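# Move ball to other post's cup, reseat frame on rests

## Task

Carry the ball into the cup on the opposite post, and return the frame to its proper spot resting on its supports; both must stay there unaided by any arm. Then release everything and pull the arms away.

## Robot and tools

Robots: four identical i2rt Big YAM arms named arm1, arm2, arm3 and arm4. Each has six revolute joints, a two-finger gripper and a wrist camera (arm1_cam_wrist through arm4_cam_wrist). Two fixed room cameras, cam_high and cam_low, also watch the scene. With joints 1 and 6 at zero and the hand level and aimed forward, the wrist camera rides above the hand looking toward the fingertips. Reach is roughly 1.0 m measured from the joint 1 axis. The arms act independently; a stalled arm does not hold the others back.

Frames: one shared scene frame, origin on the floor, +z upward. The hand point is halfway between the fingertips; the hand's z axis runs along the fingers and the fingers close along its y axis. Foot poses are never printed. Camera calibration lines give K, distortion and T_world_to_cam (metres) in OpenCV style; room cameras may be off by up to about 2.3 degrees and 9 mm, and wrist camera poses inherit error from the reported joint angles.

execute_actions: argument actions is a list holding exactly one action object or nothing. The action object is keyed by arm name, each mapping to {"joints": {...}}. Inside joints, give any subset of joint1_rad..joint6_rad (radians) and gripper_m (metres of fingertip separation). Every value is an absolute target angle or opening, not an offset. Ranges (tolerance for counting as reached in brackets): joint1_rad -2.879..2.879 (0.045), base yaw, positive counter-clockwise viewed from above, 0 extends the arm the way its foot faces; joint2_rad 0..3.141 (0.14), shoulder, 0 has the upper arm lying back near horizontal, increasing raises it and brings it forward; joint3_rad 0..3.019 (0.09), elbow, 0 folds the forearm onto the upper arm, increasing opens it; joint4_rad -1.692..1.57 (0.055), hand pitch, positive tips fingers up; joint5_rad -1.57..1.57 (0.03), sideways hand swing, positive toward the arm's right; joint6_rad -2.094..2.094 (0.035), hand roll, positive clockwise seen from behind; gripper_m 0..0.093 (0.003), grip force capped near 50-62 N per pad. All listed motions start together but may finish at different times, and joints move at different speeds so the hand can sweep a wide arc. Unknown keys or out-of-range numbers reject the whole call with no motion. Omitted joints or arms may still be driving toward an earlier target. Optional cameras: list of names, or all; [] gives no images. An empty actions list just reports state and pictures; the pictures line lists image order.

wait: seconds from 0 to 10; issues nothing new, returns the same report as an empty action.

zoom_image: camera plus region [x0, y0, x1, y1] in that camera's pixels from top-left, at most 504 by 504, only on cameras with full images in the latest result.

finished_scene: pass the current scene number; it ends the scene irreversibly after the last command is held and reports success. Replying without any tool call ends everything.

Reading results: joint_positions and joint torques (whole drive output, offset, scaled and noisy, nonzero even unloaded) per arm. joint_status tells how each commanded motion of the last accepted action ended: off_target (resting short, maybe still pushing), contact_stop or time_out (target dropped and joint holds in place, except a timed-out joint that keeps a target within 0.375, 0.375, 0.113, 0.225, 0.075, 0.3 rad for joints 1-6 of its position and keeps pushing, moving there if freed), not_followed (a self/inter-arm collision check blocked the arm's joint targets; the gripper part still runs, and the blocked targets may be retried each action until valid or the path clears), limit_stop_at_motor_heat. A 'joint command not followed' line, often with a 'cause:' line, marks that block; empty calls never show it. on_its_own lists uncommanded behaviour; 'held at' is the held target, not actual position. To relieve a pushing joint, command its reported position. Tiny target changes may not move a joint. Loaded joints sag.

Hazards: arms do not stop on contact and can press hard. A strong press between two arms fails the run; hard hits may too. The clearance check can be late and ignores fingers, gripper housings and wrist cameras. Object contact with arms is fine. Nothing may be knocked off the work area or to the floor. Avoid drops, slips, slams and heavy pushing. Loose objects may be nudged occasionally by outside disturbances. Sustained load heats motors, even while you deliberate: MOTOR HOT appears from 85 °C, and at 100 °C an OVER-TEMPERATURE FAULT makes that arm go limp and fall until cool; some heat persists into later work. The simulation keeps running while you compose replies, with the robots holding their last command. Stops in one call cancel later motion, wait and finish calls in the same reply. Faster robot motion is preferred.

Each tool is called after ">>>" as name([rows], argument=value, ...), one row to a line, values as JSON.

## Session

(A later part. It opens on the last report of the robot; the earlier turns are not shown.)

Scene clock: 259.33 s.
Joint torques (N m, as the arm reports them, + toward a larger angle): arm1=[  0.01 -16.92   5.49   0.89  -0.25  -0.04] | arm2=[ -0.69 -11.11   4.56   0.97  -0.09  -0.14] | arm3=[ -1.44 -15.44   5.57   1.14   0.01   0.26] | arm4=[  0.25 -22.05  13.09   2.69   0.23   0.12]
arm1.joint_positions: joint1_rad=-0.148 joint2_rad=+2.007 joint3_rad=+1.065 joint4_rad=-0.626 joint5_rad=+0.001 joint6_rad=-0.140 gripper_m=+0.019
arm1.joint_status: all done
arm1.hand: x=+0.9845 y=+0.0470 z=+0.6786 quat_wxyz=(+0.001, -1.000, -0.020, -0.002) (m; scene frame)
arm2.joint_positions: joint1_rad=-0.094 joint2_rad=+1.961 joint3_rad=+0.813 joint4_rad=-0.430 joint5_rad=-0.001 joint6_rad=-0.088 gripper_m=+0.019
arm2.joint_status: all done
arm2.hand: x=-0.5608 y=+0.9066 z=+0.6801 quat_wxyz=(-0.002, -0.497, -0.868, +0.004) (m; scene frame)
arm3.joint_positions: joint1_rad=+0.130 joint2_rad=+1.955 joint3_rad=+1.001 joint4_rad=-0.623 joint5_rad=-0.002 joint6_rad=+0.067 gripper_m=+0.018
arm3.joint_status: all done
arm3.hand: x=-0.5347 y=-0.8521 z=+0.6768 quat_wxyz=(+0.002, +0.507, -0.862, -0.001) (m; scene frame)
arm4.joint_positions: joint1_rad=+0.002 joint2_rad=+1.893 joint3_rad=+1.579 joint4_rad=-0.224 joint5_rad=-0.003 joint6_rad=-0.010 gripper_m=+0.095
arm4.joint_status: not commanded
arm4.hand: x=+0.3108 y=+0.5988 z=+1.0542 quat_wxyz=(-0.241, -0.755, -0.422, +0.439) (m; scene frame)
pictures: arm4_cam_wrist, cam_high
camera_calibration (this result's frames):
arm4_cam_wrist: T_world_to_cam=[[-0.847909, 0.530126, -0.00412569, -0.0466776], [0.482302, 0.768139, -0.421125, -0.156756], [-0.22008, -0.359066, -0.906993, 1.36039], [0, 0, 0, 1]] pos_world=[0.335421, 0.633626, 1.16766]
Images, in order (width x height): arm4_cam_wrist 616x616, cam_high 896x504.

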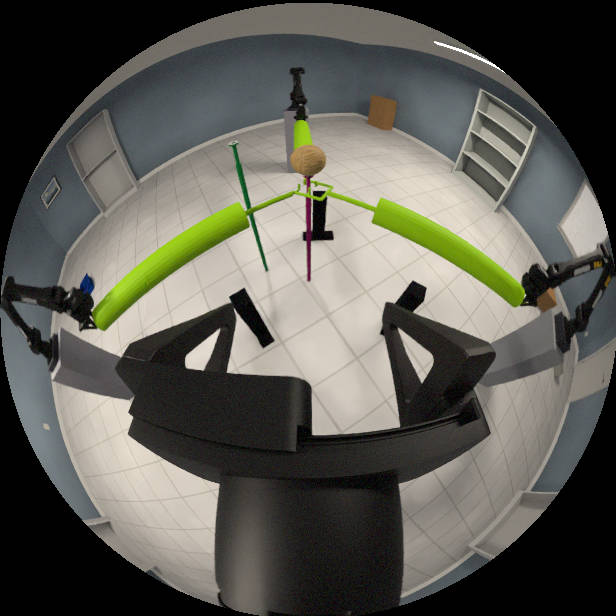

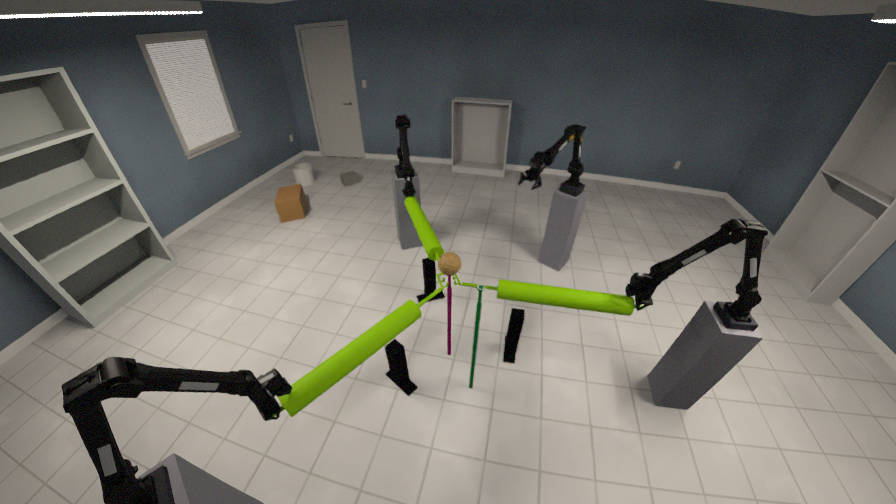

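>>> execute_actions([
  {"arm1":{"joints":{"joint1_rad":-0.228,"joint2_rad":2.055,"joint3_rad":1.19,"joint4_rad":-0.685,"joint6_rad":-0.22}},"arm2":{"joints":{"joint1_rad":-0.122,"joint2_rad":1.875,"joint3_rad":0.68,"joint4_rad":-0.33,"joint6_rad":-0.115}},"arm3":{"joints":{"joint1_rad":0.228,"joint2_rad":1.99,"joint3_rad":1.13,"joint4_rad":-0.672,"joint6_rad":0.165}},"arm4":{"joints":{"joint2_rad":1.2,"joint3_rad":1.2,"joint4_rad":-0.6}}},
], cameras=[])

>>> execute_actions([
  {"arm1":{"joints":{"joint1_rad":-0.358,"joint2_rad":2.225,"joint3_rad":1.295,"joint4_rad":-0.61,"joint6_rad":-0.35}},"arm2":{"joints":{"joint1_rad":-0.045,"joint2_rad":2.075,"joint3_rad":0.52,"joint4_rad":0,"joint6_rad":-0.05}},"arm3":{"joints":{"joint1_rad":0.285,"joint2_rad":2.215,"joint3_rad":1.325,"joint4_rad":-0.645,"joint6_rad":0.23}}},
], cameras=[])

>>> execute_actions([
  {"arm1":{"joints":{"joint2_rad":2.425,"joint3_rad":1.345,"joint4_rad":-0.46}},"arm2":{"joints":{"joint2_rad":2.415,"joint3_rad":0.63,"joint4_rad":0.235}},"arm3":{"joints":{"joint2_rad":2.41,"joint3_rad":1.365,"joint4_rad":-0.5}}},
], cameras=[])

>>> execute_actions([
  {"arm1":{"joints":{"joint2_rad":2.595,"joint3_rad":1.44,"joint4_rad":-0.39}},"arm2":{"joints":{"joint2_rad":2.65,"joint3_rad":0.76,"joint4_rad":0.335}},"arm3":{"joints":{"joint2_rad":2.58,"joint3_rad":1.445,"joint4_rad":-0.415}}},
], cameras=[])

>>> execute_actions([
  {"arm1":{"joints":{"joint2_rad":2.665,"joint3_rad":1.487,"joint4_rad":-0.37}},"arm2":{"joints":{"joint2_rad":2.74,"joint3_rad":0.818,"joint4_rad":0.365}},"arm3":{"joints":{"joint2_rad":2.655,"joint3_rad":1.487,"joint4_rad":-0.39}}},
], cameras=["cam_high","cam_low"])

Scene clock: 271.90 s.
Joint torques (N m, as the arm reports them, + toward a larger angle): arm1=[ -0.05 -17.63   6.96  -0.18  -0.08  -0.06] | arm2=[ -0.53 -12.34   3.59   0.78  -0.11  -0.15] | arm3=[ -1.8  -15.7    6.88   0.38  -0.11   0.21] | arm4=[  0.27 -10.19  11.04   1.22   0.23   0.12]
arm1.joint_positions: joint1_rad=-0.228 joint2_rad=+2.057 joint3_rad=+1.164 joint4_rad=-0.665 joint5_rad=-0.003 joint6_rad=-0.222 gripper_m=+0.019
arm1.joint_status: all done
arm1.hand: x=+0.9572 y=+0.0894 z=+0.6786 quat_wxyz=(+0.000, -1.000, -0.021, +0.003) (m; scene frame)
arm2.joint_positions: joint1_rad=-0.106 joint2_rad=+1.916 joint3_rad=+0.671 joint4_rad=-0.341 joint5_rad=-0.001 joint6_rad=-0.097 gripper_m=+0.019
arm2.joint_status: all done
arm2.hand: x=-0.5863 y=+0.9519 z=+0.6747 quat_wxyz=(+0.002, -0.498, -0.867, +0.001) (m; scene frame)
arm3.joint_positions: joint1_rad=+0.224 joint2_rad=+1.991 joint3_rad=+1.093 joint4_rad=-0.670 joint5_rad=+0.001 joint6_rad=+0.159 gripper_m=+0.018
arm3.joint_status: all done
arm3.hand: x=-0.5622 y=-0.8068 z=+0.6824 quat_wxyz=(-0.003, +0.508, -0.862, -0.003) (m; scene frame)
arm4.joint_positions: joint1_rad=+0.002 joint2_rad=+1.201 joint3_rad=+1.208 joint4_rad=-0.581 joint5_rad=-0.003 joint6_rad=-0.010 gripper_m=+0.095
arm4.joint_status: all done
arm4.hand: x=+0.4422 y=+0.8074 z=+1.2029 quat_wxyz=(-0.234, -0.763, -0.427, +0.425) (m; scene frame)
pictures: none
No camera images: the call's "cameras" was empty. Leave "cameras" out to get every camera's image.

Scene clock: 272.87 s.
Joint torques (N m, as the arm reports them, + toward a larger angle): arm1=[ -0.08 -19.98   5.66   0.24  -0.2   -0.02] | arm2=[ 0.87 -9.4  -0.16  1.51 -0.14  0.02] | arm3=[ -1.68 -19.31   5.9    0.36  -0.01   0.3 ] | arm4=[  0.26 -10.66  11.02   1.21   0.23   0.13]
arm1.joint_positions: joint1_rad=-0.357 joint2_rad=+2.234 joint3_rad=+1.282 joint4_rad=-0.603 joint5_rad=-0.001 joint6_rad=-0.356 gripper_m=+0.019
arm1.joint_status: all done
arm1.hand: x=+0.9428 y=+0.1624 z=+0.6179 quat_wxyz=(+0.002, -1.000, -0.024, +0.004) (m; scene frame)
arm2.joint_positions: joint1_rad=-0.055 joint2_rad=+2.080 joint3_rad=+0.521 joint4_rad=-0.034 joint5_rad=+0.001 joint6_rad=-0.052 gripper_m=+0.019
arm2.joint_status: all done
arm2.hand: x=-0.6027 y=+1.0182 z=+0.6179 quat_wxyz=(+0.006, -0.496, -0.868, +0.000) (m; scene frame)
arm3.joint_positions: joint1_rad=+0.278 joint2_rad=+2.225 joint3_rad=+1.302 joint4_rad=-0.642 joint5_rad=-0.002 joint6_rad=+0.212 gripper_m=+0.018
arm3.joint_status: all done
arm3.hand: x=-0.5698 y=-0.7399 z=+0.6180 quat_wxyz=(-0.003, +0.508, -0.861, -0.005) (m; scene frame)
arm4.joint_positions: joint1_rad=+0.002 joint2_rad=+1.201 joint3_rad=+1.208 joint4_rad=-0.581 joint5_rad=-0.003 joint6_rad=-0.010 gripper_m=+0.095
arm4.joint_status: not commanded
arm4.hand: x=+0.4422 y=+0.8074 z=+1.2029 quat_wxyz=(-0.234, -0.763, -0.427, +0.425) (m; scene frame)
pictures: none
No camera images: the call's "cameras" was empty. Leave "cameras" out to get every camera's image.

Scene clock: 273.90 s.
Joint torques (N m, as the arm reports them, + toward a larger angle): arm1=[ -0.86 -21.22   4.5    0.23  -0.07  -0.16] | arm2=[ 1.03 -9.92 -2.33  1.3  -0.13  0.  ] | arm3=[ -1.7  -20.02   4.85  -0.02  -0.23   0.3 ] | arm4=[  0.28 -10.49  10.98   1.22   0.23   0.13]
arm1.joint_positions: joint1_rad=-0.344 joint2_rad=+2.441 joint3_rad=+1.334 joint4_rad=-0.453 joint5_rad=-0.003 joint6_rad=-0.341 gripper_m=+0.019
arm1.joint_status: all done
arm1.hand: x=+0.9462 y=+0.1538 z=+0.5230 quat_wxyz=(+0.000, -1.000, -0.023, +0.002) (m; scene frame)
arm2.joint_positions: joint1_rad=-0.055 joint2_rad=+2.415 joint3_rad=+0.635 joint4_rad=+0.208 joint5_rad=+0.000 joint6_rad=-0.050 gripper_m=+0.019
arm2.joint_status: all done
arm2.hand: x=-0.5996 y=+1.0115 z=+0.5296 quat_wxyz=(-0.004, -0.497, -0.868, +0.006) (m; scene frame)
arm3.joint_positions: joint1_rad=+0.277 joint2_rad=+2.425 joint3_rad=+1.343 joint4_rad=-0.489 joint5_rad=+0.003 joint6_rad=+0.212 gripper_m=+0.018
arm3.joint_status: all done
arm3.hand: x=-0.5701 y=-0.7464 z=+0.5236 quat_wxyz=(-0.002, +0.508, -0.862, -0.001) (m; scene frame)
arm4.joint_positions: joint1_rad=+0.002 joint2_rad=+1.201 joint3_rad=+1.208 joint4_rad=-0.581 joint5_rad=-0.003 joint6_rad=-0.010 gripper_m=+0.095
arm4.joint_status: not commanded
arm4.hand: x=+0.4422 y=+0.8074 z=+1.2029 quat_wxyz=(-0.234, -0.763, -0.427, +0.425) (m; scene frame)
pictures: none
No camera images: the call's "cameras" was empty. Leave "cameras" out to get every camera's image.

Scene clock: 274.83 s.
Joint torques (N m, as the arm reports them, + toward a larger angle): arm1=[ -0.97 -21.27   4.08   0.34  -0.02  -0.13] | arm2=[  1.1  -10.69  -3.52   1.18  -0.15  -0.01] | arm3=[ -1.57 -20.1    4.1    0.13  -0.25   0.31] | arm4=[  0.25 -10.48  11.     1.2    0.23   0.12]
arm1.joint_positions: joint1_rad=-0.345 joint2_rad=+2.607 joint3_rad=+1.428 joint4_rad=-0.386 joint5_rad=-0.005 joint6_rad=-0.345 gripper_m=+0.019
arm1.joint_status: all done
arm1.hand: x=+0.9460 y=+0.1544 z=+0.4541 quat_wxyz=(-0.002, -1.000, -0.024, +0.000) (m; scene frame)
arm2.joint_positions: joint1_rad=-0.055 joint2_rad=+2.652 joint3_rad=+0.768 joint4_rad=+0.313 joint5_rad=+0.000 joint6_rad=-0.050 gripper_m=+0.019
arm2.joint_status: all done
arm2.hand: x=-0.5998 y=+1.0112 z=+0.4571 quat_wxyz=(-0.004, -0.497, -0.868, +0.006) (m; scene frame)
arm3.joint_positions: joint1_rad=+0.277 joint2_rad=+2.590 joint3_rad=+1.427 joint4_rad=-0.407 joint5_rad=+0.004 joint6_rad=+0.212 gripper_m=+0.018
arm3.joint_status: all done
arm3.hand: x=-0.5698 y=-0.7455 z=+0.4534 quat_wxyz=(-0.003, +0.508, -0.862, -0.001) (m; scene frame)
arm4.joint_positions: joint1_rad=+0.002 joint2_rad=+1.201 joint3_rad=+1.208 joint4_rad=-0.581 joint5_rad=-0.003 joint6_rad=-0.010 gripper_m=+0.095
arm4.joint_status: not commanded
arm4.hand: x=+0.4422 y=+0.8074 z=+1.2029 quat_wxyz=(-0.234, -0.763, -0.427, +0.425) (m; scene frame)
pictures: none
No camera images: the call's "cameras" was empty. Leave "cameras" out to get every camera's image.

Scene clock: 275.67 s.
Joint torques (N m, as the arm reports them, + toward a larger angle): arm1=[ -0.72 -20.08   4.63   0.75  -0.12  -0.11] | arm2=[  1.09 -10.76  -3.42   1.11  -0.14   0.  ] | arm3=[ -1.5  -18.55   4.13   0.58  -0.14   0.31] | arm4=[  0.26 -10.48  10.99   1.22   0.23   0.12]
arm1.joint_positions: joint1_rad=-0.349 joint2_rad=+2.657 joint3_rad=+1.467 joint4_rad=-0.377 joint5_rad=-0.002 joint6_rad=-0.346 gripper_m=+0.019
arm1.joint_status: all done
arm1.hand: x=+0.9453 y=+0.1570 z=+0.4341 quat_wxyz=(-0.001, -1.000, -0.023, -0.002) (m; scene frame)
arm2.joint_positions: joint1_rad=-0.055 joint2_rad=+2.737 joint3_rad=+0.821 joint4_rad=+0.345 joint5_rad=+0.001 joint6_rad=-0.050 gripper_m=+0.019
arm2.joint_status: all done
arm2.hand: x=-0.6011 y=+1.0130 z=+0.4295 quat_wxyz=(-0.004, -0.497, -0.868, +0.006) (m; scene frame)
arm3.joint_positions: joint1_rad=+0.277 joint2_rad=+2.644 joint3_rad=+1.466 joint4_rad=-0.391 joint5_rad=+0.001 joint6_rad=+0.212 gripper_m=+0.018
arm3.joint_status: all done
arm3.hand: x=-0.5698 y=-0.7436 z=+0.4315 quat_wxyz=(-0.002, +0.508, -0.861, -0.002) (m; scene frame)
arm4.joint_positions: joint1_rad=+0.002 joint2_rad=+1.201 joint3_rad=+1.208 joint4_rad=-0.581 joint5_rad=-0.003 joint6_rad=-0.010 gripper_m=+0.095
arm4.joint_status: not commanded
arm4.hand: x=+0.4422 y=+0.8074 z=+1.2029 quat_wxyz=(-0.234, -0.763, -0.427, +0.425) (m; scene frame)
pictures: cam_high, cam_low
Images, in order (width x height): cam_high 896x504, cam_low 896x504.

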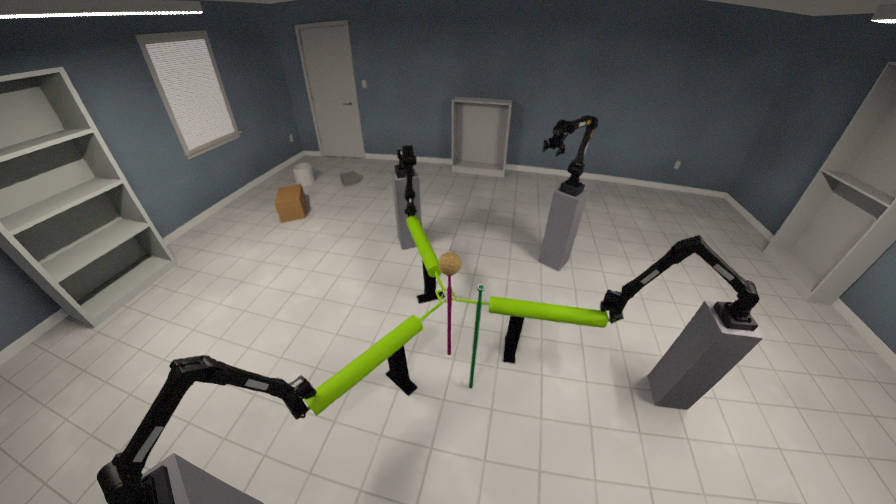

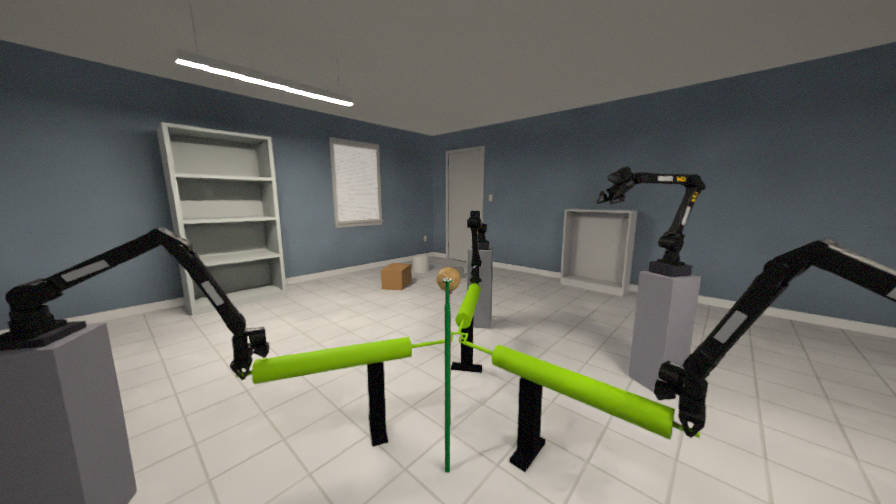

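>>> execute_actions([
  {"arm1":{"joints":{"gripper_m":0.093}},"arm2":{"joints":{"gripper_m":0.093}},"arm3":{"joints":{"gripper_m":0.093}}},
], cameras=[])

>>> execute_actions([
  {"arm1":{"joints":{"joint2_rad":2.41,"joint3_rad":1.31,"joint4_rad":-0.52}},"arm2":{"joints":{"joint2_rad":2.41,"joint3_rad":0.61,"joint4_rad":0.17}},"arm3":{"joints":{"joint2_rad":2.4,"joint3_rad":1.33,"joint4_rad":-0.56}}},
], cameras=[])

>>> execute_actions([
  {"arm1":{"joints":{"joint2_rad":1.9,"joint3_rad":1.2,"joint4_rad":-0.9}},"arm2":{"joints":{"joint2_rad":1.7,"joint3_rad":0.5,"joint4_rad":-0.35}},"arm3":{"joints":{"joint2_rad":1.9,"joint3_rad":1.2,"joint4_rad":-0.9}}},
], cameras=["cam_high"])

>>> finished_scene(scene=1)

Scene clock: 282.17 s.
Joint torques (N m, as the arm reports them, + toward a larger angle): arm1=[ -0.57 -19.93   4.55   0.76  -0.12  -0.11] | arm2=[  1.02 -10.58  -3.47   1.08  -0.16   0.  ] | arm3=[ -1.32 -18.55   4.17   0.54  -0.14   0.29] | arm4=[  0.31 -10.51  11.     1.2    0.23   0.13]
arm1.joint_positions: joint1_rad=-0.350 joint2_rad=+2.657 joint3_rad=+1.467 joint4_rad=-0.377 joint5_rad=-0.002 joint6_rad=-0.346 gripper_m=+0.093
arm1.joint_status: all done
arm1.hand: x=+0.9451 y=+0.1581 z=+0.4342 quat_wxyz=(-0.001, -1.000, -0.022, -0.001) (m; scene frame)
arm2.joint_positions: joint1_rad=-0.055 joint2_rad=+2.737 joint3_rad=+0.821 joint4_rad=+0.345 joint5_rad=+0.001 joint6_rad=-0.050 gripper_m=+0.093
arm2.joint_status: all done
arm2.hand: x=-0.6011 y=+1.0130 z=+0.4295 quat_wxyz=(-0.004, -0.497, -0.868, +0.006) (m; scene frame)
arm3.joint_positions: joint1_rad=+0.277 joint2_rad=+2.644 joint3_rad=+1.466 joint4_rad=-0.391 joint5_rad=+0.001 joint6_rad=+0.213 gripper_m=+0.093
arm3.joint_status: all done
arm3.hand: x=-0.5698 y=-0.7436 z=+0.4315 quat_wxyz=(-0.002, +0.507, -0.862, -0.002) (m; scene frame)
arm4.joint_positions: joint1_rad=+0.002 joint2_rad=+1.201 joint3_rad=+1.208 joint4_rad=-0.581 joint5_rad=-0.003 joint6_rad=-0.010 gripper_m=+0.095
arm4.joint_status: not commanded
arm4.hand: x=+0.4422 y=+0.8074 z=+1.2029 quat_wxyz=(-0.234, -0.763, -0.427, +0.425) (m; scene frame)
pictures: none
No camera images: the call's "cameras" was empty. Leave "cameras" out to get every camera's image.

Scene clock: 283.57 s.
Joint torques (N m, as the arm reports them, + toward a larger angle): arm1=[ -0.62 -18.26   4.19   0.08  -0.12  -0.12] | arm2=[  1.19 -10.34  -2.51  -0.09  -0.16   0.  ] | arm3=[ -1.53 -18.17   3.96   0.19  -0.14   0.29] | arm4=[  0.29 -10.52  11.     1.2    0.23   0.12]
arm1.joint_positions: joint1_rad=-0.350 joint2_rad=+2.393 joint3_rad=+1.304 joint4_rad=-0.510 joint5_rad=-0.002 joint6_rad=-0.346 gripper_m=+0.093
arm1.joint_status: all done
arm1.hand: x=+0.9596 y=+0.1534 z=+0.5422 quat_wxyz=(-0.006, -1.000, -0.022, -0.017) (m; scene frame)
arm2.joint_positions: joint1_rad=-0.055 joint2_rad=+2.415 joint3_rad=+0.613 joint4_rad=+0.185 joint5_rad=+0.001 joint6_rad=-0.050 gripper_m=+0.093
arm2.joint_status: all done
arm2.hand: x=-0.6087 y=+1.0287 z=+0.5315 quat_wxyz=(+0.015, -0.497, -0.868, -0.006) (m; scene frame)
arm3.joint_positions: joint1_rad=+0.277 joint2_rad=+2.394 joint3_rad=+1.322 joint4_rad=-0.556 joint5_rad=+0.001 joint6_rad=+0.213 gripper_m=+0.093
arm3.joint_status: all done
arm3.hand: x=-0.5752 y=-0.7621 z=+0.5361 quat_wxyz=(+0.019, +0.507, -0.862, +0.017) (m; scene frame)
arm4.joint_positions: joint1_rad=+0.002 joint2_rad=+1.201 joint3_rad=+1.208 joint4_rad=-0.581 joint5_rad=-0.003 joint6_rad=-0.010 gripper_m=+0.095
arm4.joint_status: not commanded
arm4.hand: x=+0.4422 y=+0.8074 z=+1.2029 quat_wxyz=(-0.234, -0.763, -0.427, +0.425) (m; scene frame)
pictures: none
No camera images: the call's "cameras" was empty. Leave "cameras" out to get every camera's image.

Scene clock: 284.97 s.
Joint torques (N m, as the arm reports them, + toward a larger angle): arm1=[ -0.55 -14.54   6.61  -0.07  -0.11  -0.12] | arm2=[ 1.15 -8.38  3.15 -0.14 -0.16 -0.01] | arm3=[ -1.53 -13.69   6.23   0.12  -0.13   0.29] | arm4=[  0.25 -10.49  10.99   1.21   0.22   0.12]
arm1.joint_positions: joint1_rad=-0.350 joint2_rad=+1.876 joint3_rad=+1.194 joint4_rad=-0.884 joint5_rad=-0.002 joint6_rad=-0.346 gripper_m=+0.093
arm1.joint_status: all done
arm1.hand: x=+0.9746 y=+0.1482 z=+0.7730 quat_wxyz=(-0.001, -1.000, -0.022, -0.001) (m; scene frame)
arm2.joint_positions: joint1_rad=-0.055 joint2_rad=+1.713 joint3_rad=+0.498 joint4_rad=-0.331 joint5_rad=+0.001 joint6_rad=-0.050 gripper_m=+0.093
arm2.joint_status: all done
arm2.hand: x=-0.5948 y=+1.0040 z=+0.7099 quat_wxyz=(-0.015, -0.496, -0.868, +0.013) (m; scene frame)
arm3.joint_positions: joint1_rad=+0.277 joint2_rad=+1.874 joint3_rad=+1.191 joint4_rad=-0.892 joint5_rad=+0.001 joint6_rad=+0.214 gripper_m=+0.093
arm3.joint_status: all done
arm3.hand: x=-0.5809 y=-0.7822 z=+0.7630 quat_wxyz=(+0.000, +0.507, -0.862, +0.000) (m; scene frame)
arm4.joint_positions: joint1_rad=+0.002 joint2_rad=+1.201 joint3_rad=+1.208 joint4_rad=-0.581 joint5_rad=-0.003 joint6_rad=-0.010 gripper_m=+0.095
arm4.joint_status: not commanded
arm4.hand: x=+0.4422 y=+0.8074 z=+1.2029 quat_wxyz=(-0.234, -0.763, -0.427, +0.425) (m; scene frame)
pictures: cam_high
Images, in order (width x height): cam_high 896x504.

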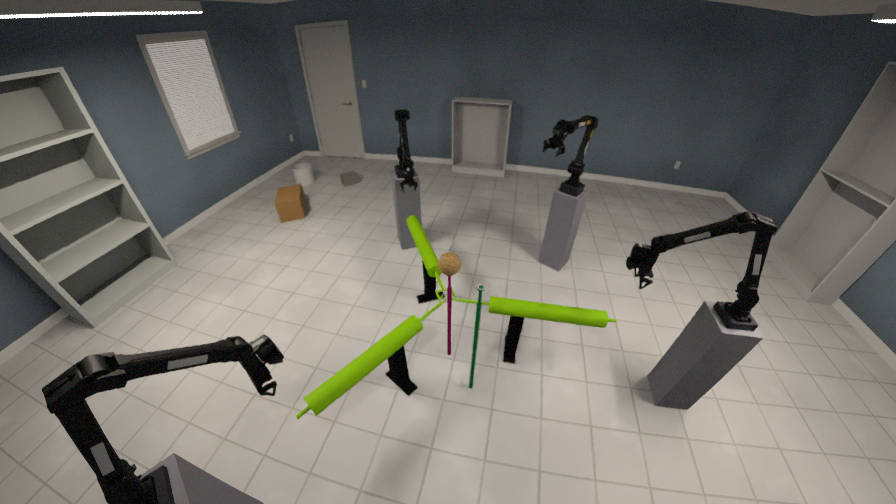

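The scene is finished: the task was done.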